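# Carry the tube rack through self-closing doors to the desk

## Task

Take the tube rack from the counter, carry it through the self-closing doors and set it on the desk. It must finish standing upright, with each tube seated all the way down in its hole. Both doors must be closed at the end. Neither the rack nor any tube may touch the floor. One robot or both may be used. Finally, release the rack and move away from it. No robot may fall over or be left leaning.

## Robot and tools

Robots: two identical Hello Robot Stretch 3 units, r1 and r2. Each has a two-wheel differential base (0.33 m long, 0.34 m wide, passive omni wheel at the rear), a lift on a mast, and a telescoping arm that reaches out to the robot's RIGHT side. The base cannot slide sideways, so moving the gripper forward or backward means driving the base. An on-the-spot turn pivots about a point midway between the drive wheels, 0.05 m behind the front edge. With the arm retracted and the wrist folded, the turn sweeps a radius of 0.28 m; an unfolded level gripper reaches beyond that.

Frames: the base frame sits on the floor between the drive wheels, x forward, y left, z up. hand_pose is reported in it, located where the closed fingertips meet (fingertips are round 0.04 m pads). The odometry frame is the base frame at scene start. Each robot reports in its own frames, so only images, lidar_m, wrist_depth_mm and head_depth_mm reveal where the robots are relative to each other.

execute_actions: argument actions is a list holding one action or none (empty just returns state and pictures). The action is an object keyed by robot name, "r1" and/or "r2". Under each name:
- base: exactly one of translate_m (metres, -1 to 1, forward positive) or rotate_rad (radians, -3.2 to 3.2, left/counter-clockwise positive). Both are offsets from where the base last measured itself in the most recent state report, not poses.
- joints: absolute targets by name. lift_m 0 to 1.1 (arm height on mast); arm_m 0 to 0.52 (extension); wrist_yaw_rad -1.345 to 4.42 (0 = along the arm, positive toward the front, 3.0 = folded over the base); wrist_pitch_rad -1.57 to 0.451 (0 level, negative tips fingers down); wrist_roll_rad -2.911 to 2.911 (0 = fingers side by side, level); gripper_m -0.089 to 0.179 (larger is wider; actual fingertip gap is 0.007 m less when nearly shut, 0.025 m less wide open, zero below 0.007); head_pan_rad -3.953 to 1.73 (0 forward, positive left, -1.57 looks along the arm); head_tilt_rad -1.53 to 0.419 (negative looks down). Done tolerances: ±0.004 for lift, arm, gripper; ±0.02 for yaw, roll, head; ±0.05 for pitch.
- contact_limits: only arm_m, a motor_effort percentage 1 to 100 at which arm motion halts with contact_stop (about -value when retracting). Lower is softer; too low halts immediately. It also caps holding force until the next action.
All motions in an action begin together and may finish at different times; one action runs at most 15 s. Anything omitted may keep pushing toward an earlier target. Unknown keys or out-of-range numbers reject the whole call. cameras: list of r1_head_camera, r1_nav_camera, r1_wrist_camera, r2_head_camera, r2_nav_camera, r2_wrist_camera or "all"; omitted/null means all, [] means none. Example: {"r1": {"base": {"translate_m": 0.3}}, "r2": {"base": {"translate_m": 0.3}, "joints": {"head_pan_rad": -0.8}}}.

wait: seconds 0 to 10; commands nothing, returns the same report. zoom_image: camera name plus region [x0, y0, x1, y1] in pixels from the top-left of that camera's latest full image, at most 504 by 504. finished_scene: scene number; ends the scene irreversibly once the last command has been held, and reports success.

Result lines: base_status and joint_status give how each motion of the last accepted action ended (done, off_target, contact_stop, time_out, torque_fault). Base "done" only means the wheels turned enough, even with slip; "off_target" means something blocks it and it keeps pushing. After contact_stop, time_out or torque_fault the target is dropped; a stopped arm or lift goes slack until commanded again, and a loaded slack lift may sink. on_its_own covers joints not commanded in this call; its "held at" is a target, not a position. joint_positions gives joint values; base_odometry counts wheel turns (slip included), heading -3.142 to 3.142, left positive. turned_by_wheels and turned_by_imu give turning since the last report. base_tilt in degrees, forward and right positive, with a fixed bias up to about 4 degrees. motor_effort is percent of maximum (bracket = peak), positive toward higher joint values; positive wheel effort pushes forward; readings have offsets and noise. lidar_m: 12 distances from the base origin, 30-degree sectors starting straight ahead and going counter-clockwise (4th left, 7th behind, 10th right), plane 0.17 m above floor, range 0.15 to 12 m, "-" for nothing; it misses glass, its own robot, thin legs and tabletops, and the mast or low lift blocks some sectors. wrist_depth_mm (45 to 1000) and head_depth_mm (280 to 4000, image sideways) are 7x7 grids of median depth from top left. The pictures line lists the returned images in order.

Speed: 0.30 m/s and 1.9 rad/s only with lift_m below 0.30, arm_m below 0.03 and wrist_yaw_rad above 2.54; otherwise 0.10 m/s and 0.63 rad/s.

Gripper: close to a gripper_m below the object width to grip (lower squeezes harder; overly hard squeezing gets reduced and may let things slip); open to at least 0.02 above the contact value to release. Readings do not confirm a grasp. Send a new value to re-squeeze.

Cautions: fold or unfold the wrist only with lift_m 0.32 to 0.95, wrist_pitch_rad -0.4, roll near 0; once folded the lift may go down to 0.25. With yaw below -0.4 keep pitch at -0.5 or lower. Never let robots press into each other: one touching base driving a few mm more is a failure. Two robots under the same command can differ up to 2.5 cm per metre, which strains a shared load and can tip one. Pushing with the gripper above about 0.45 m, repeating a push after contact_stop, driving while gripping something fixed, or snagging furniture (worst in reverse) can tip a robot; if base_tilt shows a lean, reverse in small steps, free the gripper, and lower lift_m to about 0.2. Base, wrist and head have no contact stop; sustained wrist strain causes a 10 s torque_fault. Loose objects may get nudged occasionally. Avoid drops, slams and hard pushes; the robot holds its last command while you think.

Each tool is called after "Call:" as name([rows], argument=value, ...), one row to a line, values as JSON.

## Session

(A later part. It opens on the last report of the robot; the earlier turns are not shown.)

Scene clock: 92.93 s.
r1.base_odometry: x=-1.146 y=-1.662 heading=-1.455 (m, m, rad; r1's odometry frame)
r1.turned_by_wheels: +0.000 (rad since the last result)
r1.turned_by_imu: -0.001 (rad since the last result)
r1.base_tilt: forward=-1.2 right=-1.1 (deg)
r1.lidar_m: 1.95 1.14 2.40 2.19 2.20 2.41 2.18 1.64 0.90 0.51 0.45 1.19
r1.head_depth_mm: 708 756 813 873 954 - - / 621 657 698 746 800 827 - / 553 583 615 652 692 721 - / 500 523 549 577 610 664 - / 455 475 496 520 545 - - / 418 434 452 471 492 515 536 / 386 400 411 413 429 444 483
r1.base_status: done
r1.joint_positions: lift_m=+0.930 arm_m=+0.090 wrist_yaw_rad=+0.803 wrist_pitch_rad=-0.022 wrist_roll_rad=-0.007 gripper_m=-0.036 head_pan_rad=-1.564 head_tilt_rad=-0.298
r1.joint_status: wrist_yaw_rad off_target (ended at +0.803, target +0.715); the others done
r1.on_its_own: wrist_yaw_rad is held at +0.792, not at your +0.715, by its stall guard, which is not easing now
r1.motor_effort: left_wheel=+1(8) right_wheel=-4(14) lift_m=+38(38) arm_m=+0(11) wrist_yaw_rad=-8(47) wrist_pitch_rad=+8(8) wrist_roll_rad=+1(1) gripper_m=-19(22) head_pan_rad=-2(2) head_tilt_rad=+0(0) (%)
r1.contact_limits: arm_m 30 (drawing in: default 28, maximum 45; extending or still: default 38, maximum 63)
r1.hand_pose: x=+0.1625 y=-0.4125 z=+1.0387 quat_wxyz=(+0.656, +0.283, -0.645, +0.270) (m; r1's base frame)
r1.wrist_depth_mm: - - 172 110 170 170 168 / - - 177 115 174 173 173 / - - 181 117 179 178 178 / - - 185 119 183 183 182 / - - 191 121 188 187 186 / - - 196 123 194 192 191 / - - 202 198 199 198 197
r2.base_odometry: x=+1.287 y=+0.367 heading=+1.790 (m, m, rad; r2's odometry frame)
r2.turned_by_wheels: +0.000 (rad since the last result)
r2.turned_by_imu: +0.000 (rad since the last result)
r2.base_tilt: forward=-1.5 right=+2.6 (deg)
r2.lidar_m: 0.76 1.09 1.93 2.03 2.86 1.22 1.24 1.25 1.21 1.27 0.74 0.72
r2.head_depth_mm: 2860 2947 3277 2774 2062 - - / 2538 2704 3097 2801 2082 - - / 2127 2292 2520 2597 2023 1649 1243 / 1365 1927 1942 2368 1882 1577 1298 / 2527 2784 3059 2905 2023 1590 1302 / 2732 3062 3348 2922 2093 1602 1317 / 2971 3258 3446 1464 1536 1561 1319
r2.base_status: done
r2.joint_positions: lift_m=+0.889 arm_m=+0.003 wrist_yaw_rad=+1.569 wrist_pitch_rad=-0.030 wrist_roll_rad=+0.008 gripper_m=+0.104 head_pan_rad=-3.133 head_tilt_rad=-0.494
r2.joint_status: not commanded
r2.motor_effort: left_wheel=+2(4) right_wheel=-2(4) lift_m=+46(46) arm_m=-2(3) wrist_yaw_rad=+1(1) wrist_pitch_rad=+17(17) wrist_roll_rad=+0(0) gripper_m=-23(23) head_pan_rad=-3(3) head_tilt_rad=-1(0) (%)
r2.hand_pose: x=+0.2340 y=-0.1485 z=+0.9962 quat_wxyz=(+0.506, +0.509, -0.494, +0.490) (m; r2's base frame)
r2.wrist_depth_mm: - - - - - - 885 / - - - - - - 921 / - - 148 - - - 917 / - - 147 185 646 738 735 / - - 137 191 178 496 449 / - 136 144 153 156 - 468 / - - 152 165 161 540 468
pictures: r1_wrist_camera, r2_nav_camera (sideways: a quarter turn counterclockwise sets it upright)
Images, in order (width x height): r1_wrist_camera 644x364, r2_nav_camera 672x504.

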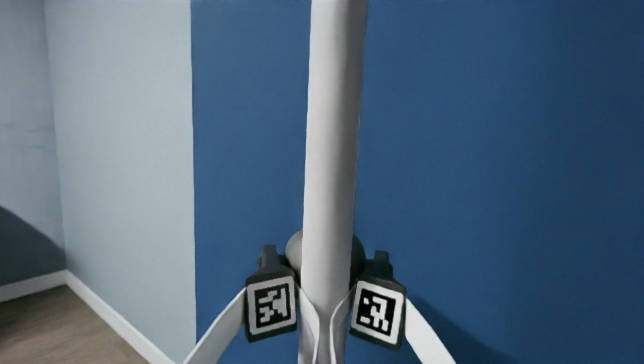

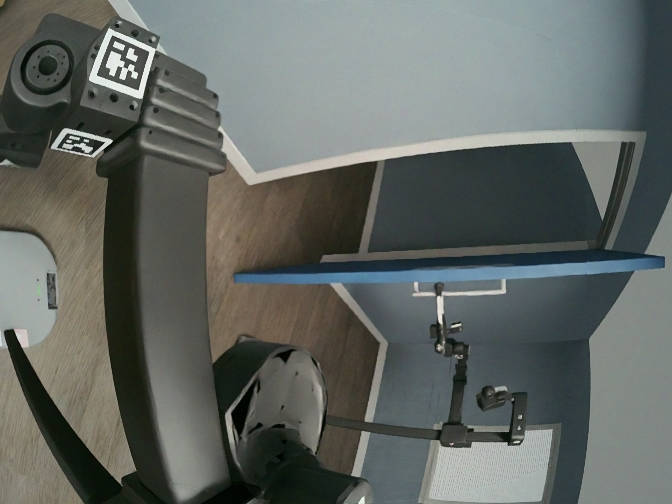

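Call:
execute_actions([
  {"r1":{"base":{"translate_m":-0.115},"joints":{"arm_m":0.052,"wrist_yaw_rad":0.95},"contact_limits":{"arm_m":30}},"r2":{"base":{"translate_m":-0.2}}},
], cameras=[])

Call:
execute_actions([
  {"r1":{"base":{"translate_m":-0.115},"joints":{"arm_m":0.03,"wrist_yaw_rad":1.10},"contact_limits":{"arm_m":30}},"r2":{"base":{"translate_m":-0.2}}},
], cameras=["r1_wrist_camera","r2_nav_camera"])

Scene clock: 96.70 s.
r1.base_odometry: x=-1.160 y=-1.548 heading=-1.454 (m, m, rad; r1's odometry frame)
r1.turned_by_wheels: +0.000 (rad since the last result)
r1.turned_by_imu: -0.023 (rad since the last result)
r1.base_tilt: forward=-1.3 right=-1.1 (deg)
r1.lidar_m: 2.05 1.04 2.40 2.17 2.18 2.30 2.07 1.73 1.07 0.50 0.39 1.19
r1.head_depth_mm: 865 912 967 1029 1106 1161 - / 727 774 827 883 953 1031 - / 614 646 682 721 765 816 819 / 530 554 580 610 642 681 731 / 467 486 506 527 550 573 - / 417 432 447 465 483 500 - / 377 389 402 415 430 447 465
r1.base_status: done
r1.joint_positions: lift_m=+0.930 arm_m=+0.052 wrist_yaw_rad=+0.992 wrist_pitch_rad=-0.022 wrist_roll_rad=-0.006 gripper_m=-0.036 head_pan_rad=-1.564 head_tilt_rad=-0.298
r1.joint_status: wrist_yaw_rad off_target (ended at +0.992, target +0.950); the others done
r1.on_its_own: wrist_yaw_rad is held at +0.996, not at your +0.950, by its stall guard, which is not easing now
r1.motor_effort: left_wheel=+1(23) right_wheel=-3(13) lift_m=+38(38) arm_m=+0(17) wrist_yaw_rad=+3(64) wrist_pitch_rad=+7(7) wrist_roll_rad=+0(1) gripper_m=-19(25) head_pan_rad=-2(2) head_tilt_rad=+0(1) (%)
r1.contact_limits: arm_m 30 (drawing in: default 28, maximum 45; extending or still: default 38, maximum 63)
r1.hand_pose: x=+0.1926 y=-0.3369 z=+1.0387 quat_wxyz=(+0.628, +0.342, -0.616, +0.331) (m; r1's base frame)
r1.wrist_depth_mm: - - 174 110 170 168 166 / - - 178 113 173 171 170 / - - 183 118 178 175 173 / - - 187 122 182 180 178 / - - 192 122 186 185 182 / - - 198 123 191 190 187 / - - 204 134 198 195 192
r2.base_odometry: x=+1.331 y=+0.172 heading=+1.790 (m, m, rad; r2's odometry frame)
r2.turned_by_wheels: +0.000 (rad since the last result)
r2.turned_by_imu: +0.000 (rad since the last result)
r2.base_tilt: forward=-1.5 right=+2.6 (deg)
r2.lidar_m: 0.94 1.34 2.04 2.14 3.02 1.14 1.07 1.13 1.11 1.17 0.91 0.89
r2.head_depth_mm: 2691 2861 3102 2771 2041 - - / 2337 2575 2766 2796 2074 - - / 898 974 1063 1226 1439 1563 1251 / 1343 1531 1745 2097 1957 1576 1289 / 2334 2604 2878 2921 2045 1588 1300 / 2544 2822 3109 2970 2088 1595 1312 / 2746 3076 3462 2832 1390 1476 1319
r2.base_status: done
r2.joint_positions: lift_m=+0.889 arm_m=+0.003 wrist_yaw_rad=+1.569 wrist_pitch_rad=-0.030 wrist_roll_rad=+0.008 gripper_m=+0.104 head_pan_rad=-3.133 head_tilt_rad=-0.494
r2.joint_status: not commanded
r2.motor_effort: left_wheel=+3(2) right_wheel=-2(6) lift_m=+47(46) arm_m=-2(2) wrist_yaw_rad=+1(2) wrist_pitch_rad=+17(17) wrist_roll_rad=+0(0) gripper_m=-23(22) head_pan_rad=-3(3) head_tilt_rad=-1(1) (%)
r2.hand_pose: x=+0.2340 y=-0.1485 z=+0.9962 quat_wxyz=(+0.506, +0.509, -0.494, +0.490) (m; r2's base frame)
r2.wrist_depth_mm: - - - - - - - / - - - - - - - / - - 149 - - - - / - - 147 186 716 755 730 / - - 137 192 178 644 584 / - 136 140 154 156 - 594 / - - 153 165 161 704 599
pictures: none
No camera images: the call's "cameras" was empty. Leave "cameras" out to get every camera's image.

Scene clock: 99.93 s.
r1.base_odometry: x=-1.173 y=-1.434 heading=-1.454 (m, m, rad; r1's odometry frame)
r1.turned_by_wheels: +0.000 (rad since the last result)
r1.turned_by_imu: -0.001 (rad since the last result)
r1.base_tilt: forward=-1.2 right=-1.0 (deg)
r1.lidar_m: 0.97 0.97 2.38 2.14 2.16 2.18 1.96 1.77 1.11 0.52 0.37 0.36
r1.head_depth_mm: 895 947 1002 1067 1136 1211 - / 872 917 973 1033 1104 1186 1247 / 735 774 815 864 919 976 1014 / 602 627 654 684 716 754 792 / 510 527 546 567 590 614 658 / 440 454 469 484 500 518 - / 389 399 410 422 435 447 456
r1.base_status: done
r1.joint_positions: lift_m=+0.930 arm_m=+0.030 wrist_yaw_rad=+1.140 wrist_pitch_rad=-0.021 wrist_roll_rad=-0.006 gripper_m=-0.036 head_pan_rad=-1.564 head_tilt_rad=-0.298
r1.joint_status: wrist_yaw_rad off_target (ended at +1.140, target +1.100); the others done
r1.on_its_own: wrist_yaw_rad is held at +1.145, not at your +1.100, by its stall guard, which is not easing now
r1.motor_effort: left_wheel=+1(8) right_wheel=-3(8) lift_m=+38(38) arm_m=-1(14) wrist_yaw_rad=+4(60) wrist_pitch_rad=+7(7) wrist_roll_rad=+0(1) gripper_m=-18(24) head_pan_rad=-2(2) head_tilt_rad=-1(2) (%)
r1.contact_limits: arm_m 30 (drawing in: default 28, maximum 45; extending or still: default 38, maximum 63)
r1.hand_pose: x=+0.2109 y=-0.2819 z=+1.0389 quat_wxyz=(+0.601, +0.387, -0.589, +0.376) (m; r1's base frame)
r1.wrist_depth_mm: - - 175 110 169 166 164 / - - 178 113 173 170 167 / 857 - 183 118 178 175 172 / - - 188 121 182 179 176 / - - 193 122 186 183 180 / - - 200 123 190 188 184 / - - 205 198 197 192 189
r2.base_odometry: x=+1.374 y=-0.023 heading=+1.790 (m, m, rad; r2's odometry frame)
r2.turned_by_wheels: +0.000 (rad since the last result)
r2.turned_by_imu: +0.000 (rad since the last result)
r2.base_tilt: forward=-1.4 right=+2.6 (deg)
r2.lidar_m: 1.11 1.59 2.15 2.25 3.16 1.08 0.91 1.03 1.00 1.05 1.08 1.05
r2.head_depth_mm: 739 863 985 2577 2063 - - / 806 855 917 993 1086 - - / 990 1067 1169 1292 1450 1595 1261 / 1277 1428 1588 1834 1906 1565 1286 / 2161 2383 2636 2789 2042 1589 1299 / 2354 2583 2925 2961 2073 1605 1302 / 2557 2812 3227 2960 2087 1401 1321
r2.base_status: done
r2.joint_positions: lift_m=+0.889 arm_m=+0.003 wrist_yaw_rad=+1.569 wrist_pitch_rad=-0.030 wrist_roll_rad=+0.008 gripper_m=+0.104 head_pan_rad=-3.133 head_tilt_rad=-0.494
r2.joint_status: not commanded
r2.motor_effort: left_wheel=+2(4) right_wheel=-2(6) lift_m=+47(47) arm_m=-2(2) wrist_yaw_rad=+1(2) wrist_pitch_rad=+17(17) wrist_roll_rad=+0(0) gripper_m=-22(22) head_pan_rad=-3(3) head_tilt_rad=-1(1) (%)
r2.hand_pose: x=+0.2340 y=-0.1485 z=+0.9962 quat_wxyz=(+0.506, +0.509, -0.494, +0.490) (m; r2's base frame)
r2.wrist_depth_mm: - - - - - - - / - - - - - - - / - - 149 - - - - / - - 147 185 886 857 729 / - - 136 192 179 780 721 / - 136 140 155 156 - 734 / - - 152 165 161 868 725
pictures: r1_wrist_camera, r2_nav_camera (sideways: a quarter turn counterclockwise sets it upright)
Images, in order (width x height): r1_wrist_camera 644x364, r2_nav_camera 672x504.

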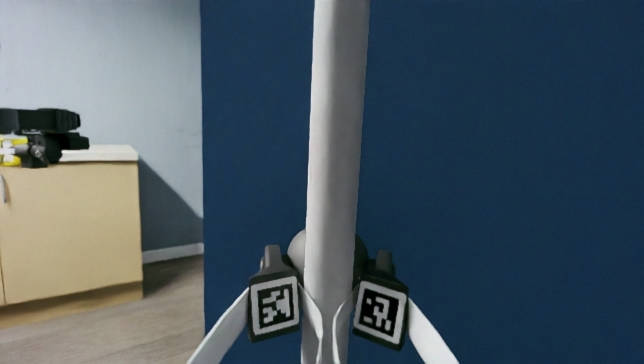

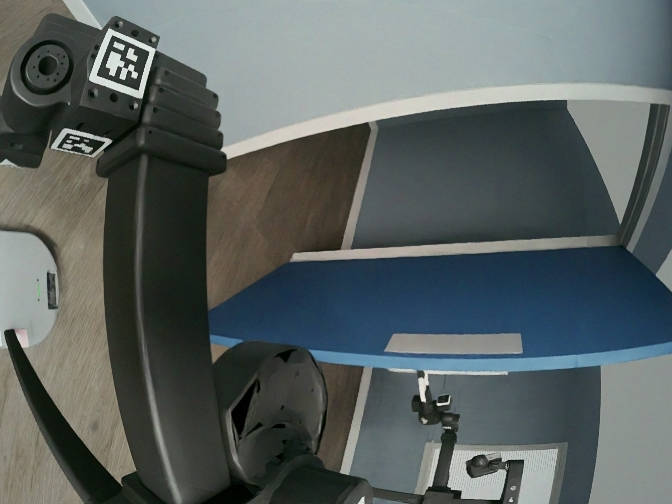

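Call:
execute_actions([
  {"r1":{"base":{"translate_m":-0.07},"joints":{"arm_m":0.028,"wrist_yaw_rad":1.23},"contact_limits":{"arm_m":30}},"r2":{"base":{"translate_m":-0.1}}},
], cameras=[])

Call:
execute_actions([
  {"r1":{"base":{"translate_m":-0.07},"joints":{"arm_m":0.032,"wrist_yaw_rad":1.32},"contact_limits":{"arm_m":30}},"r2":{"base":{"translate_m":-0.1}}},
], cameras=[])

Call:
execute_actions([
  {"r1":{"base":{"translate_m":-0.07},"joints":{"arm_m":0.042,"wrist_yaw_rad":1.41},"contact_limits":{"arm_m":30}},"r2":{"base":{"translate_m":-0.1}}},
], cameras=["r1_wrist_camera","r2_nav_camera","r2_head_camera"])

Scene clock: 102.70 s.
r1.base_odometry: x=-1.181 y=-1.364 heading=-1.454 (m, m, rad; r1's odometry frame)
r1.turned_by_wheels: +0.000 (rad since the last result)
r1.turned_by_imu: -0.001 (rad since the last result)
r1.base_tilt: forward=-1.2 right=-1.1 (deg)
r1.lidar_m: 0.95 2.25 2.36 2.13 2.14 2.10 1.89 1.78 1.12 0.54 0.36 0.34
r1.head_depth_mm: 906 961 1013 1077 1151 1228 - / 892 939 994 1058 1125 1204 1271 / 859 906 953 1011 1066 1141 1209 / 682 708 739 771 804 842 881 / 557 574 595 615 637 660 716 / 472 485 498 511 527 544 553 / 409 419 428 438 450 462 470
r1.base_status: done
r1.joint_positions: lift_m=+0.930 arm_m=+0.028 wrist_yaw_rad=+1.242 wrist_pitch_rad=-0.021 wrist_roll_rad=-0.006 gripper_m=-0.036 head_pan_rad=-1.564 head_tilt_rad=-0.298
r1.joint_status: all done
r1.motor_effort: left_wheel=+3(5) right_wheel=-5(8) lift_m=+38(38) arm_m=-2(10) wrist_yaw_rad=-9(42) wrist_pitch_rad=+7(7) wrist_roll_rad=+1(0) gripper_m=-19(21) head_pan_rad=-2(2) head_tilt_rad=-1(1) (%)
r1.contact_limits: arm_m 30 (drawing in: default 28, maximum 45; extending or still: default 38, maximum 63)
r1.hand_pose: x=+0.2206 y=-0.2557 z=+1.0389 quat_wxyz=(+0.581, +0.416, -0.569, +0.407) (m; r1's base frame)
r1.wrist_depth_mm: 830 - 176 110 169 165 161 / 784 - 180 113 172 169 165 / 637 948 185 118 176 173 169 / - - 190 122 181 176 173 / - - 196 123 185 182 177 / - - 201 123 189 185 181 / - - 207 165 195 190 185
r2.base_odometry: x=+1.396 y=-0.121 heading=+1.790 (m, m, rad; r2's odometry frame)
r2.turned_by_wheels: +0.000 (rad since the last result)
r2.turned_by_imu: +0.000 (rad since the last result)
r2.base_tilt: forward=-1.5 right=+2.7 (deg)
r2.lidar_m: 1.20 1.72 2.20 2.31 3.08 0.85 0.91 0.97 0.95 0.99 1.16 1.14
r2.head_depth_mm: 724 760 809 879 969 - - / 837 894 965 1038 1134 - - / 990 1075 1173 1295 1443 1585 1252 / 1218 1349 1517 1721 1884 1579 1289 / 2107 2280 2532 2741 2071 1603 1305 / 2257 2484 2792 2943 2062 1602 1310 / 2447 2724 3094 2948 2096 1615 1277
r2.base_status: done
r2.joint_positions: lift_m=+0.889 arm_m=+0.003 wrist_yaw_rad=+1.569 wrist_pitch_rad=-0.030 wrist_roll_rad=+0.008 gripper_m=+0.104 head_pan_rad=-3.133 head_tilt_rad=-0.494
r2.joint_status: not commanded
r2.motor_effort: left_wheel=+3(2) right_wheel=-2(5) lift_m=+46(46) arm_m=-2(2) wrist_yaw_rad=+1(1) wrist_pitch_rad=+17(17) wrist_roll_rad=+0(0) gripper_m=-22(23) head_pan_rad=-3(3) head_tilt_rad=-1(1) (%)
r2.hand_pose: x=+0.2340 y=-0.1485 z=+0.9962 quat_wxyz=(+0.506, +0.509, -0.494, +0.490) (m; r2's base frame)
r2.wrist_depth_mm: - - - - - - - / - - - - - - - / - - 149 - - - - / - - 147 185 935 930 797 / - - 137 191 177 883 801 / - 136 144 154 156 - 799 / - - 153 165 161 946 787
pictures: none
No camera images: the call's "cameras" was empty. Leave "cameras" out to get every camera's image.

Scene clock: 104.87 s.
r1.base_odometry: x=-1.189 y=-1.295 heading=-1.454 (m, m, rad; r1's odometry frame)
r1.turned_by_wheels: +0.000 (rad since the last result)
r1.turned_by_imu: -0.001 (rad since the last result)
r1.base_tilt: forward=-1.2 right=-1.2 (deg)
r1.lidar_m: 0.94 2.33 2.36 2.12 2.13 2.02 1.82 1.82 1.14 0.58 0.36 0.33
r1.head_depth_mm: 921 970 1029 1095 1166 1251 - / 904 955 1009 1071 1142 1219 1284 / 883 930 983 1039 1110 1188 1259 / 808 834 869 900 933 975 1019 / 631 649 666 686 707 729 784 / 518 529 541 555 568 582 592 / 439 447 456 465 474 484 490
r1.base_status: done
r1.joint_positions: lift_m=+0.930 arm_m=+0.032 wrist_yaw_rad=+1.342 wrist_pitch_rad=-0.021 wrist_roll_rad=-0.006 gripper_m=-0.036 head_pan_rad=-1.564 head_tilt_rad=-0.298
r1.joint_status: wrist_yaw_rad off_target (ended at +1.342, target +1.320); the others done
r1.on_its_own: wrist_yaw_rad is at rest, and its effort (-17) is outside its rest range (-12 to +12)
r1.motor_effort: left_wheel=+3(3) right_wheel=-5(10) lift_m=+38(38) arm_m=+1(4) wrist_yaw_rad=-17(21) wrist_pitch_rad=+7(7) wrist_roll_rad=+0(0) gripper_m=-20(20) head_pan_rad=-2(2) head_tilt_rad=-1(2) (%)
r1.contact_limits: arm_m 30 (drawing in: default 28, maximum 45; extending or still: default 38, maximum 63)
r1.hand_pose: x=+0.2276 y=-0.2351 z=+1.0389 quat_wxyz=(+0.560, +0.444, -0.547, +0.435) (m; r1's base frame)
r1.wrist_depth_mm: - 862 177 111 168 164 159 / - 852 182 115 171 167 163 / - 705 187 118 177 170 166 / - - 192 120 180 175 170 / - - 196 122 184 179 175 / - - 203 123 187 183 178 / - - 208 197 193 189 183
r2.base_odometry: x=+1.418 y=-0.218 heading=+1.790 (m, m, rad; r2's odometry frame)
r2.turned_by_wheels: +0.000 (rad since the last result)
r2.turned_by_imu: +0.000 (rad since the last result)
r2.base_tilt: forward=-1.5 right=+2.7 (deg)
r2.lidar_m: 1.29 1.84 2.25 2.37 1.14 0.81 0.94 0.92 0.89 0.94 1.25 1.22
r2.head_depth_mm: 742 787 836 896 960 - - / 838 904 974 1052 1150 - - / 972 1056 1155 1272 1413 1604 1253 / 1161 1275 1424 1613 1824 1571 1287 / 1976 2208 2446 2619 2059 1587 1292 / 2151 2387 2677 2805 2070 1605 1316 / 2315 2574 2969 3006 2111 1619 1317
r2.base_status: done
r2.joint_positions: lift_m=+0.889 arm_m=+0.003 wrist_yaw_rad=+1.569 wrist_pitch_rad=-0.030 wrist_roll_rad=+0.008 gripper_m=+0.104 head_pan_rad=-3.133 head_tilt_rad=-0.494
r2.joint_status: not commanded
r2.motor_effort: left_wheel=+3(6) right_wheel=-2(4) lift_m=+47(46) arm_m=-1(3) wrist_yaw_rad=+1(2) wrist_pitch_rad=+17(17) wrist_roll_rad=+0(0) gripper_m=-23(22) head_pan_rad=-3(3) head_tilt_rad=-2(2) (%)
r2.hand_pose: x=+0.2340 y=-0.1485 z=+0.9962 quat_wxyz=(+0.506, +0.509, -0.494, +0.490) (m; r2's base frame)
r2.wrist_depth_mm: - - - - - - - / - - - - - - - / - - 150 - - - - / - - 147 186 - 979 876 / - - 136 193 178 942 891 / - 136 144 154 155 - 886 / - - 152 166 161 - -
pictures: none
No camera images: the call's "cameras" was empty. Leave "cameras" out to get every camera's image.

Scene clock: 107.20 s.
r1.base_odometry: x=-1.198 y=-1.225 heading=-1.454 (m, m, rad; r1's odometry frame)
r1.turned_by_wheels: +0.000 (rad since the last result)
r1.turned_by_imu: -0.001 (rad since the last result)
r1.base_tilt: forward=-1.3 right=-0.9 (deg)
r1.lidar_m: 0.92 2.39 2.34 2.10 2.12 1.95 1.75 1.76 1.15 0.64 0.36 0.32
r1.head_depth_mm: 933 987 1040 1106 1179 1260 - / 918 964 1021 1081 1158 1232 1292 / 904 952 1005 1063 1129 1205 1273 / 884 921 975 1033 1078 1152 1227 / 742 758 775 792 812 830 858 / 583 593 602 613 624 636 643 / 480 487 493 500 508 515 508
r1.base_status: done
r1.joint_positions: lift_m=+0.930 arm_m=+0.042 wrist_yaw_rad=+1.461 wrist_pitch_rad=-0.021 wrist_roll_rad=-0.006 gripper_m=-0.036 head_pan_rad=-1.564 head_tilt_rad=-0.298
r1.joint_status: wrist_yaw_rad off_target (ended at +1.461, target +1.410); the others done
r1.on_its_own: wrist_yaw_rad is held at +1.459, not at your +1.410, by its stall guard, which is not easing now
r1.motor_effort: left_wheel=+3(4) right_wheel=-4(11) lift_m=+38(38) arm_m=+4(5) wrist_yaw_rad=-1(24) wrist_pitch_rad=+7(7) wrist_roll_rad=+1(0) gripper_m=-19(21) head_pan_rad=-1(2) head_tilt_rad=+0(2) (%)
r1.contact_limits: arm_m 30 (drawing in: default 28, maximum 45; extending or still: default 38, maximum 63)
r1.hand_pose: x=+0.2328 y=-0.2148 z=+1.0389 quat_wxyz=(+0.534, +0.476, -0.520, +0.468) (m; r1's base frame)
r1.wrist_depth_mm: - - 180 110 167 161 155 / - - 184 113 171 164 159 / - - 189 117 174 168 162 / - - 193 181 178 171 165 / - - 199 123 182 176 169 / - - 857 123 186 180 173 / - - 861 132 192 184 178
r2.base_odometry: x=+1.439 y=-0.316 heading=+1.790 (m, m, rad; r2's odometry frame)
r2.turned_by_wheels: +0.000 (rad since the last result)
r2.turned_by_imu: +0.000 (rad since the last result)
r2.base_tilt: forward=-1.5 right=+2.7 (deg)
r2.lidar_m: 1.38 1.97 2.30 2.42 1.14 0.78 0.94 0.86 0.84 0.88 1.24 1.30
r2.head_depth_mm: 740 787 844 908 971 - - / 827 893 961 1047 1134 - - / 941 1022 1112 1233 1379 1545 1259 / 1091 1200 1328 1495 1705 1589 1293 / 1900 2084 2346 2565 2051 1592 1310 / 2043 2289 2518 2726 2061 1607 1300 / 2233 2499 2829 2957 2095 1619 1312
r2.base_status: done
r2.joint_positions: lift_m=+0.889 arm_m=+0.003 wrist_yaw_rad=+1.569 wrist_pitch_rad=-0.030 wrist_roll_rad=+0.008 gripper_m=+0.104 head_pan_rad=-3.133 head_tilt_rad=-0.494
r2.joint_status: not commanded
r2.motor_effort: left_wheel=+2(5) right_wheel=-2(5) lift_m=+46(46) arm_m=-2(2) wrist_yaw_rad=+2(1) wrist_pitch_rad=+17(17) wrist_roll_rad=+0(0) gripper_m=-23(22) head_pan_rad=-3(3) head_tilt_rad=-2(2) (%)
r2.hand_pose: x=+0.2340 y=-0.1485 z=+0.9962 quat_wxyz=(+0.506, +0.509, -0.494, +0.490) (m; r2's base frame)
r2.wrist_depth_mm: - - - - - - - / - - - - - - - / - - 150 - - - - / - - 148 186 - - - / - - 137 192 177 - - / - 136 144 152 156 - - / - - 154 165 160 - -
pictures: r1_wrist_camera, r2_head_camera (sideways: a quarter turn clockwise sets it upright), r2_nav_camera (sideways: a quarter turn counterclockwise sets it upright)
Images, in order (width x height): r1_wrist_camera 644x364, r2_head_camera 896x504, r2_nav_camera 672x504.

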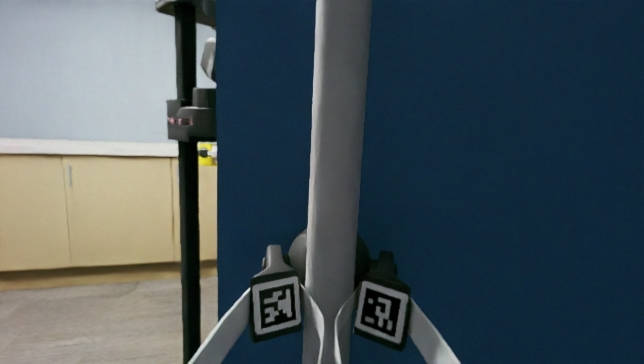

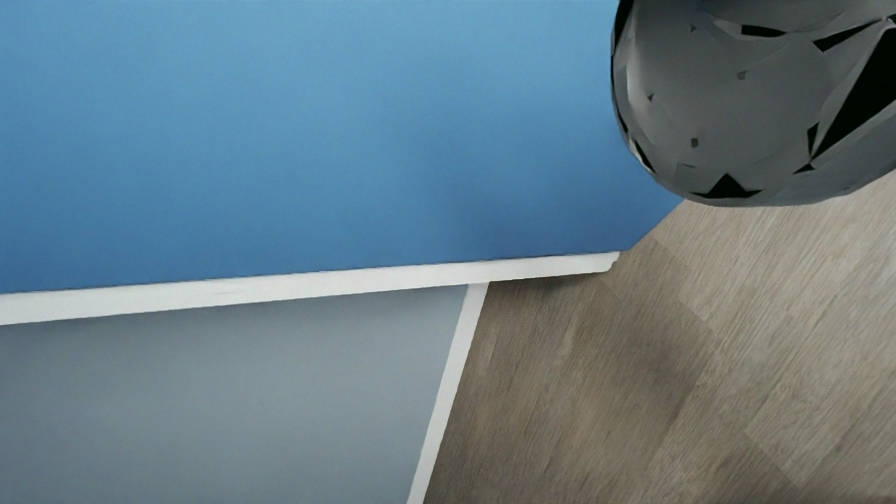

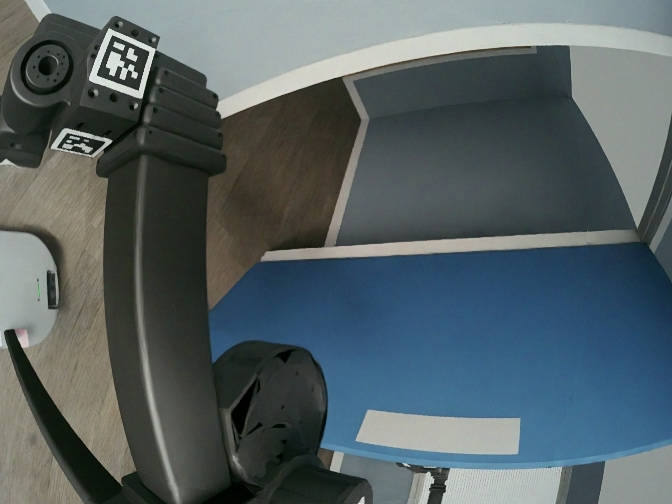

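Call:
execute_actions([
  {"r1":{"joints":{"wrist_yaw_rad":1.46}},"r2":{"base":{"translate_m":-0.6},"joints":{"head_pan_rad":-2.4,"head_tilt_rad":-0.3}}},
], cameras=["r2_nav_camera","r2_head_camera"])

Scene clock: 114.87 s.
r1.base_odometry: x=-1.198 y=-1.225 heading=-1.454 (m, m, rad; r1's odometry frame)
r1.turned_by_wheels: +0.000 (rad since the last result)
r1.turned_by_imu: -0.002 (rad since the last result)
r1.base_tilt: forward=-1.2 right=-1.1 (deg)
r1.lidar_m: 2.37 2.38 2.34 2.11 2.12 1.95 1.76 1.76 1.15 0.64 0.36 0.32
r1.head_depth_mm: 934 986 1044 1108 1176 1256 - / 915 967 1023 1087 1153 1238 1293 / 901 951 1004 1062 1135 1210 1271 / 885 923 976 1030 1080 1149 1228 / 742 758 774 792 809 828 860 / 583 593 603 613 623 636 644 / 480 488 493 502 508 515 507
r1.base_status: not commanded
r1.joint_positions: lift_m=+0.930 arm_m=+0.042 wrist_yaw_rad=+1.461 wrist_pitch_rad=-0.021 wrist_roll_rad=-0.006 gripper_m=-0.036 head_pan_rad=-1.564 head_tilt_rad=-0.298
r1.joint_status: all done
r1.motor_effort: left_wheel=+2(3) right_wheel=-3(4) lift_m=+38(38) arm_m=+4(4) wrist_yaw_rad=-1(0) wrist_pitch_rad=+7(7) wrist_roll_rad=+0(0) gripper_m=-20(19) head_pan_rad=-2(2) head_tilt_rad=-1(1) (%)
r1.hand_pose: x=+0.2328 y=-0.2148 z=+1.0389 quat_wxyz=(+0.533, +0.476, -0.520, +0.468) (m; r1's base frame)
r1.wrist_depth_mm: - - 180 110 166 161 156 / - - 185 113 170 164 159 / - - 188 117 174 168 162 / - - 193 182 179 171 166 / - - 200 123 182 176 170 / - - - 123 186 180 174 / - - - 133 192 184 177
r2.base_odometry: x=+1.570 y=-0.902 heading=+1.790 (m, m, rad; r2's odometry frame)
r2.turned_by_wheels: +0.000 (rad since the last result)
r2.turned_by_imu: +0.000 (rad since the last result)
r2.base_tilt: forward=-1.6 right=+2.6 (deg)
r2.lidar_m: 1.91 2.69 2.62 0.39 0.37 0.38 0.50 1.89 2.79 0.56 0.77 1.81
r2.head_depth_mm: 2030 2091 2177 2266 2332 1874 1470 / 2453 2582 2670 2848 2687 1886 1475 / 2601 2774 2901 3079 2706 1914 1482 / 2537 2627 2831 2991 2696 1905 1496 / 2466 2586 2723 2855 2770 1951 1506 / 2393 2567 2631 2785 2804 1959 1513 / 2363 2472 2584 2704 2833 1994 1528
r2.base_status: done
r2.joint_positions: lift_m=+0.889 arm_m=+0.003 wrist_yaw_rad=+1.569 wrist_pitch_rad=-0.030 wrist_roll_rad=+0.008 gripper_m=+0.104 head_pan_rad=-2.407 head_tilt_rad=-0.310
r2.joint_status: all done
r2.motor_effort: left_wheel=+2(2) right_wheel=-2(5) lift_m=+46(46) arm_m=-2(2) wrist_yaw_rad=+1(2) wrist_pitch_rad=+17(17) wrist_roll_rad=+0(0) gripper_m=-23(23) head_pan_rad=+3(31) head_tilt_rad=+4(15) (%)
r2.hand_pose: x=+0.2340 y=-0.1485 z=+0.9962 quat_wxyz=(+0.506, +0.509, -0.494, +0.490) (m; r2's base frame)
r2.wrist_depth_mm: - - - - - - - / - - - - - - - / - - 149 - - - - / - - 148 184 - - - / - - 137 191 178 - - / - 136 145 153 155 - - / - - 152 166 160 - -
pictures: r2_head_camera (sideways: a quarter turn clockwise sets it upright), r2_nav_camera (sideways: a quarter turn counterclockwise sets it upright)
Images, in order (width x height): r2_head_camera 896x504, r2_nav_camera 672x504.

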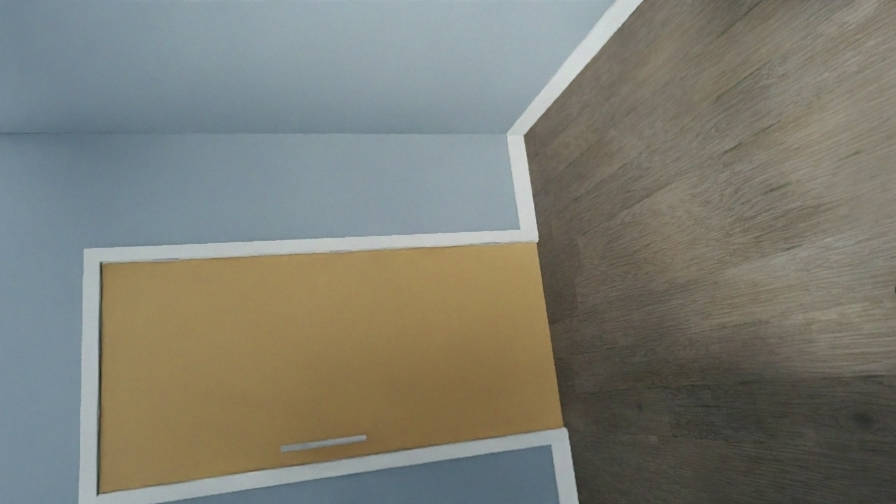

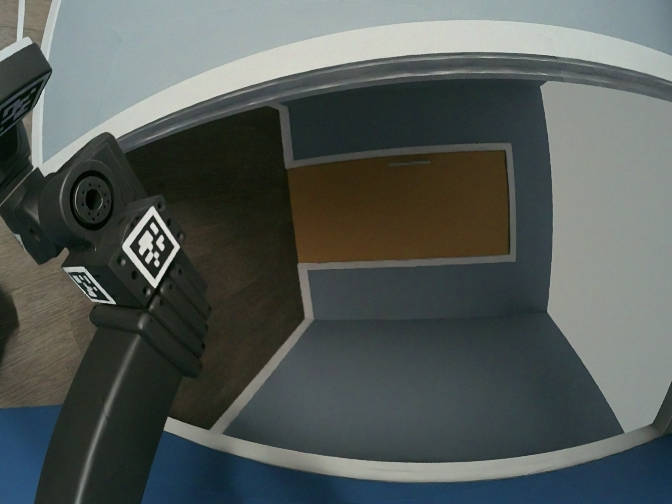

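Call:
execute_actions([
  {"r1":{"base":{"translate_m":-0.07},"joints":{"arm_m":0.062,"wrist_yaw_rad":1.57},"contact_limits":{"arm_m":30}},"r2":{"base":{"translate_m":-0.08},"joints":{"head_pan_rad":-3.6,"head_tilt_rad":-1.0}}},
], cameras=[])

Call:
execute_actions([
  {"r1":{"base":{"translate_m":-0.07},"joints":{"arm_m":0.088,"wrist_yaw_rad":1.68},"contact_limits":{"arm_m":30}},"r2":{"base":{"translate_m":-0.1}}},
], cameras=["r1_nav_camera","r2_nav_camera"])

Scene clock: 120.93 s.
r1.base_odometry: x=-1.206 y=-1.156 heading=-1.453 (m, m, rad; r1's odometry frame)
r1.turned_by_wheels: +0.000 (rad since the last result)
r1.turned_by_imu: -0.002 (rad since the last result)
r1.base_tilt: forward=-1.2 right=-1.1 (deg)
r1.lidar_m: 2.44 2.46 2.32 2.10 2.10 1.87 1.68 1.69 1.17 0.73 0.37 0.31
r1.head_depth_mm: 946 994 1052 1123 1195 1251 - / 928 981 1037 1100 1166 1248 - / 913 965 1015 1078 1150 1219 - / 900 946 994 1053 1116 1194 1275 / 867 911 945 959 971 983 1068 / 681 687 693 698 708 712 - / 539 543 546 550 554 558 540
r1.base_status: done
r1.joint_positions: lift_m=+0.930 arm_m=+0.062 wrist_yaw_rad=+1.583 wrist_pitch_rad=-0.020 wrist_roll_rad=-0.006 gripper_m=-0.036 head_pan_rad=-1.564 head_tilt_rad=-0.298
r1.joint_status: all done
r1.motor_effort: left_wheel=+3(3) right_wheel=-4(11) lift_m=+38(38) arm_m=+4(5) wrist_yaw_rad=-10(30) wrist_pitch_rad=+7(7) wrist_roll_rad=+0(0) gripper_m=-18(20) head_pan_rad=-2(2) head_tilt_rad=-1(0) (%)
r1.contact_limits: arm_m 30 (drawing in: default 28, maximum 45; extending or still: default 38, maximum 63)
r1.hand_pose: x=+0.2343 y=-0.2035 z=+1.0390 quat_wxyz=(+0.504, +0.507, -0.490, +0.499) (m; r1's base frame)
r1.wrist_depth_mm: - - 183 110 165 159 152 / - - 187 115 169 162 155 / - - 192 120 173 166 158 / - - 197 121 177 169 162 / - - 202 123 181 172 164 / - - - 124 184 177 168 / - - 215 197 190 181 172
r2.base_odometry: x=+1.588 y=-0.980 heading=+1.790 (m, m, rad; r2's odometry frame)
r2.turned_by_wheels: +0.000 (rad since the last result)
r2.turned_by_imu: +0.000 (rad since the last result)
r2.base_tilt: forward=-1.5 right=+2.6 (deg)
r2.lidar_m: 1.97 2.73 2.66 0.42 0.38 0.38 0.48 1.79 2.83 0.56 0.71 1.88
r2.head_depth_mm: 313 - - - - - 1067 / 325 - - - - 1103 1070 / 343 - - - - 1186 - / 362 425 - - - 1199 - / 382 453 - - - 1171 - / 404 491 - - 1187 - 1094 / 429 528 667 1054 1412 - 1082
r2.base_status: done
r2.joint_positions: lift_m=+0.889 arm_m=+0.003 wrist_yaw_rad=+1.569 wrist_pitch_rad=-0.030 wrist_roll_rad=+0.008 gripper_m=+0.104 head_pan_rad=-3.593 head_tilt_rad=-0.987
r2.joint_status: all done
r2.motor_effort: left_wheel=+2(4) right_wheel=-2(5) lift_m=+47(46) arm_m=-2(1) wrist_yaw_rad=+2(1) wrist_pitch_rad=+17(17) wrist_roll_rad=+0(0) gripper_m=-23(23) head_pan_rad=-3(34) head_tilt_rad=-4(26) (%)
r2.hand_pose: x=+0.2340 y=-0.1485 z=+0.9962 quat_wxyz=(+0.506, +0.509, -0.494, +0.490) (m; r2's base frame)
r2.wrist_depth_mm: - - - - - - - / - - - - - - - / - - 148 - - - - / - - 147 185 - - - / - - 137 191 178 - - / - 136 144 153 156 - - / - - 153 165 160 - -
pictures: none
No camera images: the call's "cameras" was empty. Leave "cameras" out to get every camera's image.

Scene clock: 123.20 s.
r1.base_odometry: x=-1.214 y=-1.086 heading=-1.453 (m, m, rad; r1's odometry frame)
r1.turned_by_wheels: +0.000 (rad since the last result)
r1.turned_by_imu: -0.001 (rad since the last result)
r1.base_tilt: forward=-1.2 right=-1.1 (deg)
r1.lidar_m: 2.47 2.53 2.31 2.08 2.10 1.80 1.61 1.62 1.18 0.86 0.37 0.30
r1.head_depth_mm: 956 1008 1067 1134 1206 - - / 939 991 1049 1109 1183 1239 - / 927 975 1028 1092 1161 1228 - / 912 959 1012 1068 1136 1214 1293 / 891 939 988 1041 1104 1158 1241 / 838 831 829 822 820 818 - / 621 619 615 614 612 612 593
r1.base_status: done
r1.joint_positions: lift_m=+0.930 arm_m=+0.088 wrist_yaw_rad=+1.723 wrist_pitch_rad=-0.020 wrist_roll_rad=-0.006 gripper_m=-0.036 head_pan_rad=-1.564 head_tilt_rad=-0.298
r1.joint_status: wrist_yaw_rad off_target (ended at +1.723, target +1.680); the others done
r1.on_its_own: wrist_yaw_rad is held at +1.722, not at your +1.680, by its stall guard, which is not easing now
r1.motor_effort: left_wheel=+3(5) right_wheel=-5(14) lift_m=+38(38) arm_m=+5(7) wrist_yaw_rad=+0(20) wrist_pitch_rad=+7(7) wrist_roll_rad=+0(1) gripper_m=-19(20) head_pan_rad=-2(1) head_tilt_rad=-1(0) (%)
r1.contact_limits: arm_m 30 (drawing in: default 28, maximum 45; extending or still: default 38, maximum 63)
r1.hand_pose: x=+0.2314 y=-0.1938 z=+1.0391 quat_wxyz=(+0.468, +0.540, -0.453, +0.534) (m; r1's base frame)
r1.wrist_depth_mm: - - - 110 165 155 147 / - - - 113 168 158 149 / - - - 116 172 161 153 / - - - 123 175 166 156 / - - - 123 179 169 159 / - - - 122 182 172 162 / - - - 130 189 176 166
r2.base_odometry: x=+1.609 y=-1.077 heading=+1.791 (m, m, rad; r2's odometry frame)
r2.turned_by_wheels: +0.000 (rad since the last result)
r2.turned_by_imu: +0.000 (rad since the last result)
r2.base_tilt: forward=-1.5 right=+2.6 (deg)
r2.lidar_m: 2.06 2.79 2.72 0.42 0.37 0.37 0.43 1.66 2.78 0.57 0.63 1.92
r2.head_depth_mm: 297 - - - - - 1068 / 306 - - - - 1070 1069 / 319 - - - - 1180 - / 335 390 - - - 1198 - / 349 413 - - - 1180 - / 364 438 - - - - 1094 / 381 464 576 865 1349 - 1090
r2.base_status: done
r2.joint_positions: lift_m=+0.889 arm_m=+0.003 wrist_yaw_rad=+1.569 wrist_pitch_rad=-0.030 wrist_roll_rad=+0.008 gripper_m=+0.104 head_pan_rad=-3.593 head_tilt_rad=-0.988
r2.joint_status: not commanded
r2.motor_effort: left_wheel=+2(4) right_wheel=-1(4) lift_m=+47(46) arm_m=-2(2) wrist_yaw_rad=+3(2) wrist_pitch_rad=+17(17) wrist_roll_rad=+0(0) gripper_m=-22(22) head_pan_rad=-3(3) head_tilt_rad=-3(4) (%)
r2.hand_pose: x=+0.2340 y=-0.1485 z=+0.9962 quat_wxyz=(+0.506, +0.509, -0.494, +0.490) (m; r2's base frame)
r2.wrist_depth_mm: - - - - - - - / - - - - - - - / - - 150 - - - - / - - 147 185 - - - / - - 137 191 178 - - / - 136 144 153 156 - - / - - 152 166 161 - -
pictures: r1_nav_camera (sideways: a quarter turn counterclockwise sets it upright), r2_nav_camera (sideways: a quarter turn counterclockwise sets it upright)
Images, in order (width x height): r1_nav_camera 672x504, r2_nav_camera 672x504.

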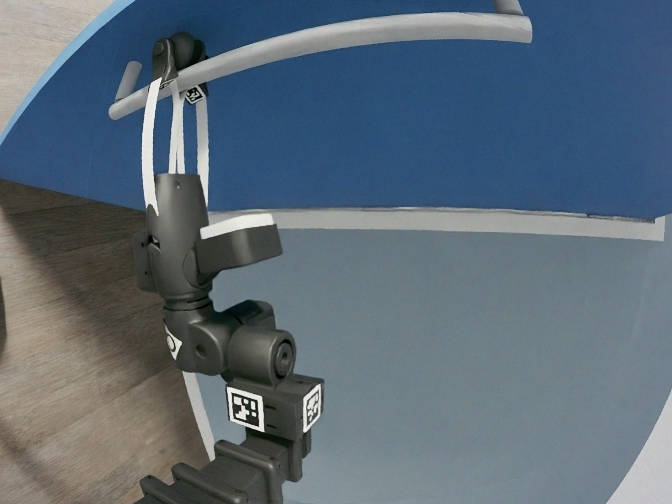

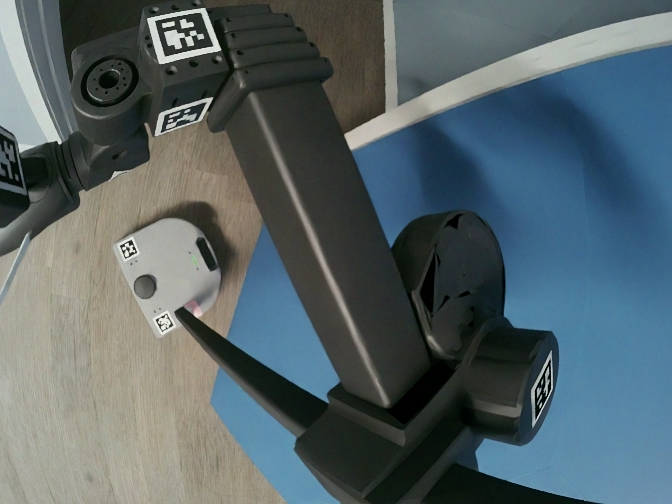

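Call:
execute_actions([
  {"r1":{"joints":{"gripper_m":0.08,"wrist_yaw_rad":1.72}},"r2":{"base":{"translate_m":-0.08}}},
], cameras=["r1_wrist_camera","r2_nav_camera"])

Call:
execute_actions([
  {"r1":{"base":{"translate_m":-0.1}}},
], cameras=["r1_wrist_camera","r2_nav_camera"])

Scene clock: 125.67 s.
r1.base_odometry: x=-1.214 y=-1.086 heading=-1.453 (m, m, rad; r1's odometry frame)
r1.turned_by_wheels: +0.000 (rad since the last result)
r1.turned_by_imu: -0.001 (rad since the last result)
r1.base_tilt: forward=-1.3 right=-1.2 (deg)
r1.lidar_m: 2.48 2.53 2.31 2.08 2.09 1.79 1.62 1.63 1.18 0.90 0.47 0.39
r1.head_depth_mm: 958 1007 1071 1136 1209 - - / 942 991 1050 1112 1183 1239 - / 926 977 1031 1092 1159 1225 - / 910 960 1013 1072 1137 1212 1302 / 893 941 988 1043 1105 1155 1246 / 851 862 868 877 887 897 - / 679 686 690 697 702 709 713
r1.base_status: not commanded
r1.joint_positions: lift_m=+0.930 arm_m=+0.088 wrist_yaw_rad=+1.719 wrist_pitch_rad=-0.020 wrist_roll_rad=-0.006 gripper_m=+0.080 head_pan_rad=-1.564 head_tilt_rad=-0.298
r1.joint_status: all done
r1.motor_effort: left_wheel=+2(3) right_wheel=-1(4) lift_m=+38(38) arm_m=+4(5) wrist_yaw_rad=+1(3) wrist_pitch_rad=+7(7) wrist_roll_rad=+0(0) gripper_m=+0(83) head_pan_rad=-1(2) head_tilt_rad=+0(1) (%)
r1.hand_pose: x=+0.2316 y=-0.1951 z=+1.0391 quat_wxyz=(+0.469, +0.539, -0.454, +0.532) (m; r1's base frame)
r1.wrist_depth_mm: - - - 262 238 223 207 / - - - 268 243 227 210 / - - - 275 248 232 215 / - - - 280 256 236 217 / - - - 288 262 240 222 / - - - 296 274 243 226 / - - - 303 279 245 231
r2.base_odometry: x=+1.627 y=-1.155 heading=+1.791 (m, m, rad; r2's odometry frame)
r2.turned_by_wheels: +0.000 (rad since the last result)
r2.turned_by_imu: +0.000 (rad since the last result)
r2.base_tilt: forward=-1.5 right=+2.7 (deg)
r2.lidar_m: 2.13 2.84 0.43 0.28 0.26 0.26 0.33 1.56 2.73 0.61 0.59 1.74
r2.head_depth_mm: - - - - - - 1034 / - - - - - 723 1054 / - - - - - 910 - / - 293 - - - 1163 - / - 304 - - - 1179 - / 287 328 - - - - 1092 / 299 354 448 712 1089 - 1085
r2.base_status: done
r2.joint_positions: lift_m=+0.889 arm_m=+0.003 wrist_yaw_rad=+1.569 wrist_pitch_rad=-0.030 wrist_roll_rad=+0.008 gripper_m=+0.104 head_pan_rad=-3.593 head_tilt_rad=-0.988
r2.joint_status: not commanded
r2.motor_effort: left_wheel=+2(5) right_wheel=-2(6) lift_m=+46(47) arm_m=-2(3) wrist_yaw_rad=+1(1) wrist_pitch_rad=+17(17) wrist_roll_rad=+0(0) gripper_m=-23(22) head_pan_rad=-3(3) head_tilt_rad=-2(3) (%)
r2.hand_pose: x=+0.2340 y=-0.1485 z=+0.9962 quat_wxyz=(+0.506, +0.509, -0.494, +0.490) (m; r2's base frame)
r2.wrist_depth_mm: - - - - - - - / - - - - - - - / - - 149 - - - - / - - 148 186 - - - / - - 154 191 177 - - / - 136 144 153 155 - - / - - 153 165 160 - -
pictures: r1_wrist_camera, r2_nav_camera (sideways: a quarter turn counterclockwise sets it upright)
Images, in order (width x height): r1_wrist_camera 644x364, r2_nav_camera 672x504.

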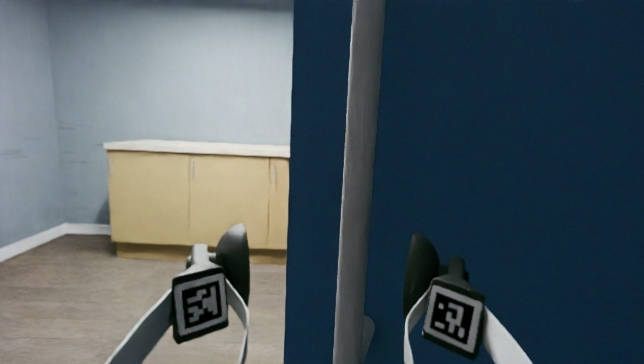

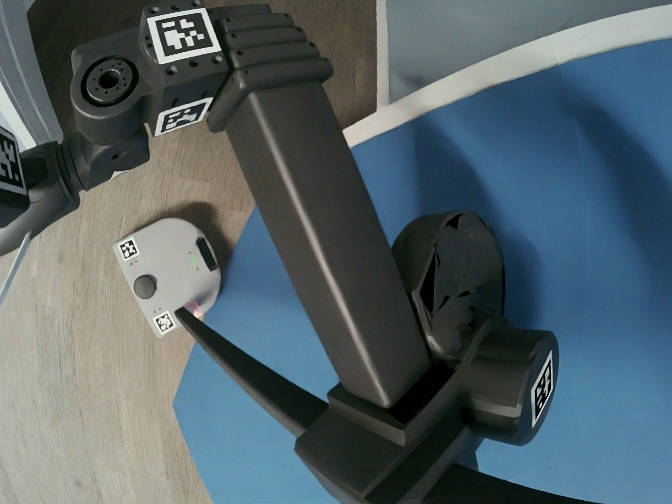

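Scene clock: 128.07 s.
r1.base_odometry: x=-1.226 y=-0.987 heading=-1.453 (m, m, rad; r1's odometry frame)
r1.turned_by_wheels: +0.000 (rad since the last result)
r1.turned_by_imu: -0.001 (rad since the last result)
r1.base_tilt: forward=-1.2 right=-1.1 (deg)
r1.lidar_m: 2.51 2.62 2.29 2.07 2.07 1.69 1.52 1.52 1.20 1.07 0.62 0.53
r1.head_depth_mm: 971 1024 1086 1153 1235 - - / 957 1008 1064 1134 1205 1267 - / 941 993 1050 1111 1181 1246 - / 926 976 1032 1094 1158 1235 1323 / 914 958 1012 1072 1136 1204 1296 / 896 936 990 1036 1082 1135 - / 863 872 887 895 909 918 927
r1.base_status: done
r1.joint_positions: lift_m=+0.930 arm_m=+0.088 wrist_yaw_rad=+1.719 wrist_pitch_rad=-0.020 wrist_roll_rad=-0.006 gripper_m=+0.080 head_pan_rad=-1.564 head_tilt_rad=-0.298
r1.joint_status: not commanded
r1.motor_effort: left_wheel=+2(2) right_wheel=+0(3) lift_m=+38(38) arm_m=+4(4) wrist_yaw_rad=+1(1) wrist_pitch_rad=+7(6) wrist_roll_rad=+1(0) gripper_m=+0(1) head_pan_rad=-3(3) head_tilt_rad=-1(1) (%)
r1.hand_pose: x=+0.2316 y=-0.1951 z=+1.0391 quat_wxyz=(+0.469, +0.539, -0.454, +0.532) (m; r1's base frame)
r1.wrist_depth_mm: - - - - 353 334 307 / - - - - 363 340 312 / - - - - 376 346 319 / - - - - 382 353 322 / - - - 442 388 358 330 / - - - 451 414 364 338 / - - - 456 424 366 343
r2.base_odometry: x=+1.627 y=-1.155 heading=+1.791 (m, m, rad; r2's odometry frame)
r2.turned_by_wheels: +0.000 (rad since the last result)
r2.turned_by_imu: +0.005 (rad since the last result)
r2.base_tilt: forward=-1.5 right=+2.8 (deg)
r2.lidar_m: 2.13 2.84 0.36 0.25 0.24 0.24 0.31 1.57 2.73 0.60 0.58 1.77
r2.head_depth_mm: - - - - - - 1022 / - - - - - 657 1051 / - - - - - 834 - / - - - - - 1077 - / - 294 - - - 1176 - / - 311 - - - - 1095 / 289 340 431 714 1257 - 1091
r2.base_status: not commanded
r2.joint_positions: lift_m=+0.889 arm_m=+0.003 wrist_yaw_rad=+1.571 wrist_pitch_rad=-0.031 wrist_roll_rad=+0.008 gripper_m=+0.104 head_pan_rad=-3.595 head_tilt_rad=-0.990
r2.joint_status: not commanded
r2.motor_effort: left_wheel=-1(11) right_wheel=-3(46) lift_m=+44(47) arm_m=-1(3) wrist_yaw_rad=+1(2) wrist_pitch_rad=+17(18) wrist_roll_rad=+0(0) gripper_m=-22(23) head_pan_rad=-2(3) head_tilt_rad=-3(3) (%)
r2.hand_pose: x=+0.2340 y=-0.1479 z=+0.9961 quat_wxyz=(+0.506, +0.510, -0.494, +0.490) (m; r2's base frame)
r2.wrist_depth_mm: - - - - - - - / - - - - - - - / - - 149 - - - - / - - 147 187 - - - / - - 137 192 177 - - / - 136 138 154 156 - - / - - 153 165 160 - -
pictures: r1_wrist_camera, r2_nav_camera (sideways: a quarter turn counterclockwise sets it upright)
Images, in order (width x height): r1_wrist_camera 644x364, r2_nav_camera 672x504.

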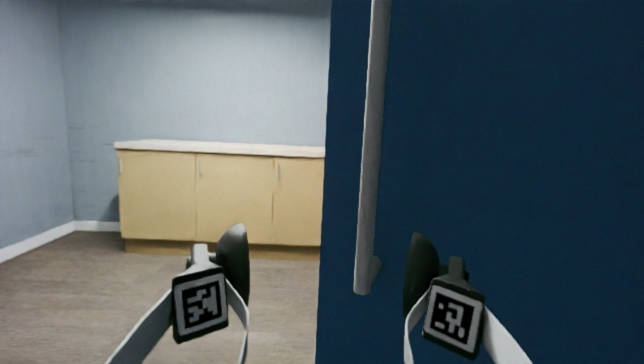

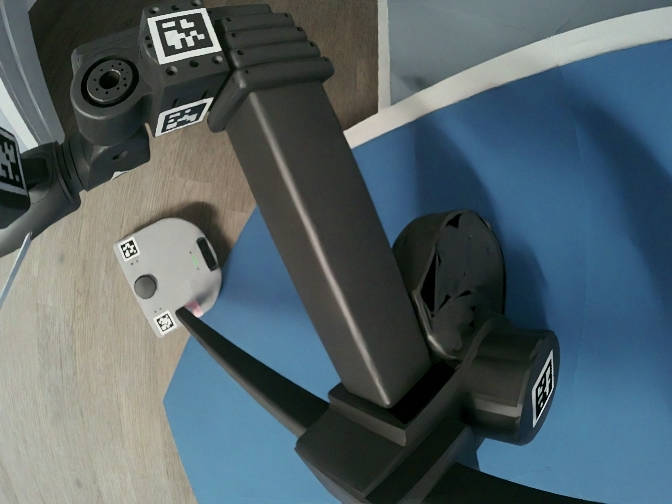

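Call:
execute_actions([
  {"r1":{"base":{"rotate_rad":0.15},"joints":{"arm_m":0.005,"wrist_pitch_rad":-0.4,"wrist_yaw_rad":3.0,"gripper_m":0.03,"head_pan_rad":-0.8,"head_tilt_rad":-0.8}}},
], cameras=[])

Call:
execute_actions([
  {"r1":{"base":{"translate_m":0.77}}},
], cameras=["r1_nav_camera"])

Scene clock: 130.53 s.
r1.base_odometry: x=-1.226 y=-0.987 heading=-1.303 (m, m, rad; r1's odometry frame)
r1.turned_by_wheels: +0.150 (rad since the last result)
r1.turned_by_imu: +0.150 (rad since the last result)
r1.base_tilt: forward=-1.1 right=-1.1 (deg)
r1.lidar_m: 2.61 2.70 2.16 2.06 2.12 1.60 1.52 1.56 1.13 0.89 0.57 0.53
r1.head_depth_mm: 545 635 759 942 1251 1283 1124 / 518 597 707 865 1113 1285 1127 / 492 565 660 800 1005 1240 1128 / 471 535 621 741 917 1200 1132 / 449 509 578 691 840 1096 1136 / 414 463 543 648 1416 1303 1141 / 413 463 560 1819 1520 1304 1147
r1.base_status: done
r1.joint_positions: lift_m=+0.930 arm_m=+0.005 wrist_yaw_rad=+2.998 wrist_pitch_rad=-0.412 wrist_roll_rad=-0.006 gripper_m=+0.030 head_pan_rad=-0.807 head_tilt_rad=-0.790
r1.joint_status: all done
r1.motor_effort: left_wheel=-1(2) right_wheel=+2(5) lift_m=+38(38) arm_m=-4(3) wrist_yaw_rad=+1(2) wrist_pitch_rad=+4(6) wrist_roll_rad=+1(0) gripper_m=+0(77) head_pan_rad=+3(34) head_tilt_rad=-5(36) (%)
r1.hand_pose: x=+0.0109 y=+0.0726 z=+0.9437 quat_wxyz=(+0.194, +0.698, +0.095, +0.682) (m; r1's base frame)
r1.wrist_depth_mm: - - - - - - - / - - - - - - - / - - - - - - - / - - - - - - - / - - - - - - - / - - - - - - - / - - - - - - -
r2.base_odometry: x=+1.627 y=-1.155 heading=+1.791 (m, m, rad; r2's odometry frame)
r2.turned_by_wheels: +0.000 (rad since the last result)
r2.turned_by_imu: +0.000 (rad since the last result)
r2.base_tilt: forward=-1.6 right=+2.7 (deg)
r2.lidar_m: 2.13 2.84 0.36 0.25 0.24 0.24 0.31 1.57 2.73 0.60 0.58 1.77
r2.head_depth_mm: - - - - - - 1024 / - - - - - 656 1052 / - - - - - 835 - / - - - - - 1076 - / - 294 - - - 1172 - / - 311 - - - - 1090 / 290 339 431 715 1259 - 1088
r2.base_status: not commanded
r2.joint_positions: lift_m=+0.889 arm_m=+0.003 wrist_yaw_rad=+1.571 wrist_pitch_rad=-0.031 wrist_roll_rad=+0.008 gripper_m=+0.104 head_pan_rad=-3.595 head_tilt_rad=-0.990
r2.joint_status: not commanded
r2.motor_effort: left_wheel=+0(0) right_wheel=-3(2) lift_m=+44(44) arm_m=-1(2) wrist_yaw_rad=-1(0) wrist_pitch_rad=+17(17) wrist_roll_rad=+0(0) gripper_m=-22(22) head_pan_rad=-2(2) head_tilt_rad=-3(3) (%)
r2.hand_pose: x=+0.2340 y=-0.1479 z=+0.9961 quat_wxyz=(+0.506, +0.510, -0.494, +0.490) (m; r2's base frame)
r2.wrist_depth_mm: - - - - - - - / - - - - - - - / - - 148 - - - - / - - 147 187 - - - / - - 135 192 179 - - / - 137 137 154 156 - - / - - 153 165 160 - -
pictures: none
No camera images: the call's "cameras" was empty. Leave "cameras" out to get every camera's image.

Scene clock: 139.40 s.
r1.base_odometry: x=-1.022 y=-1.729 heading=-1.303 (m, m, rad; r1's odometry frame)
r1.turned_by_wheels: +0.000 (rad since the last result)
r1.turned_by_imu: +0.003 (rad since the last result)
r1.base_tilt: forward=-1.3 right=-1.2 (deg)
r1.lidar_m: 1.84 1.91 2.18 2.09 2.16 2.39 2.28 0.35 0.37 0.66 1.08 1.46
r1.head_depth_mm: 969 1079 1218 1395 1489 1280 1121 / 1043 1171 1337 1547 1491 1289 1126 / 1128 1279 1482 1697 1490 1283 1127 / 1227 1415 1652 1780 1499 1293 1134 / 1351 1563 1885 1811 1513 1299 1139 / 1501 1775 2094 1811 1510 1304 1137 / 1689 2020 2237 1820 1527 1313 1143
r1.base_status: done
r1.joint_positions: lift_m=+0.930 arm_m=+0.005 wrist_yaw_rad=+2.998 wrist_pitch_rad=-0.412 wrist_roll_rad=-0.006 gripper_m=+0.030 head_pan_rad=-0.807 head_tilt_rad=-0.790
r1.joint_status: not commanded
r1.motor_effort: left_wheel=-1(2) right_wheel=+2(4) lift_m=+38(38) arm_m=-4(3) wrist_yaw_rad=+2(2) wrist_pitch_rad=+4(4) wrist_roll_rad=+1(0) gripper_m=+0(0) head_pan_rad=+4(4) head_tilt_rad=-5(5) (%)
r1.hand_pose: x=+0.0109 y=+0.0726 z=+0.9437 quat_wxyz=(+0.194, +0.698, +0.096, +0.682) (m; r1's base frame)
r1.wrist_depth_mm: - - - - - - - / - - - - - - - / - - - - - - - / - - - - - - - / - - - - - - - / - - - - - - - / - - - - - - -
r2.base_odometry: x=+1.627 y=-1.155 heading=+1.791 (m, m, rad; r2's odometry frame)
r2.turned_by_wheels: +0.000 (rad since the last result)
r2.turned_by_imu: +0.000 (rad since the last result)
r2.base_tilt: forward=-1.5 right=+2.7 (deg)
r2.lidar_m: 2.13 0.67 0.36 0.25 0.24 0.24 0.31 1.58 2.73 0.60 0.58 1.77
r2.head_depth_mm: - - - - - - 1023 / - - - - - 658 1053 / - - - - - 833 - / - - - - - 1084 - / - 295 - - - 1171 - / - 311 - - - - 1098 / 289 340 430 715 1263 - 1082
r2.base_status: not commanded
r2.joint_positions: lift_m=+0.889 arm_m=+0.003 wrist_yaw_rad=+1.571 wrist_pitch_rad=-0.031 wrist_roll_rad=+0.008 gripper_m=+0.104 head_pan_rad=-3.595 head_tilt_rad=-0.990
r2.joint_status: not commanded
r2.motor_effort: left_wheel=-1(0) right_wheel=-4(3) lift_m=+44(44) arm_m=-2(1) wrist_yaw_rad=+0(1) wrist_pitch_rad=+17(17) wrist_roll_rad=+0(0) gripper_m=-23(23) head_pan_rad=-2(2) head_tilt_rad=-3(3) (%)
r2.hand_pose: x=+0.2340 y=-0.1479 z=+0.9961 quat_wxyz=(+0.506, +0.510, -0.494, +0.490) (m; r2's base frame)
r2.wrist_depth_mm: - - - - - - - / - - - - - - - / - - 149 - - - - / - - 147 186 - - - / - - 136 192 178 - - / - 135 137 154 156 - - / - - 153 166 160 - -
pictures: r1_nav_camera (sideways: a quarter turn counterclockwise sets it upright)
Images, in order (width x height): r1_nav_camera 672x504.

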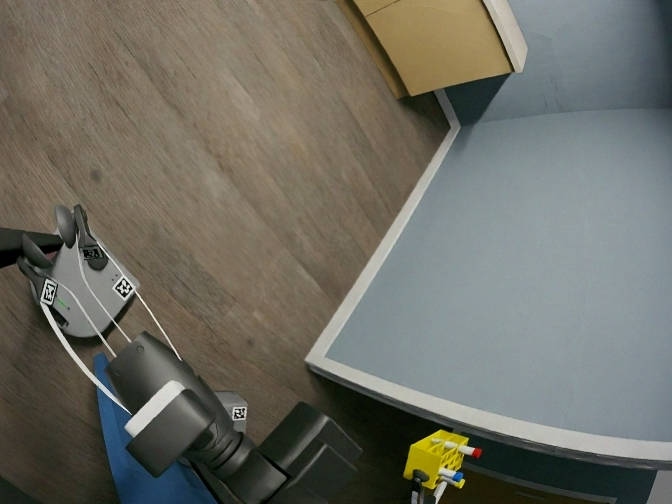

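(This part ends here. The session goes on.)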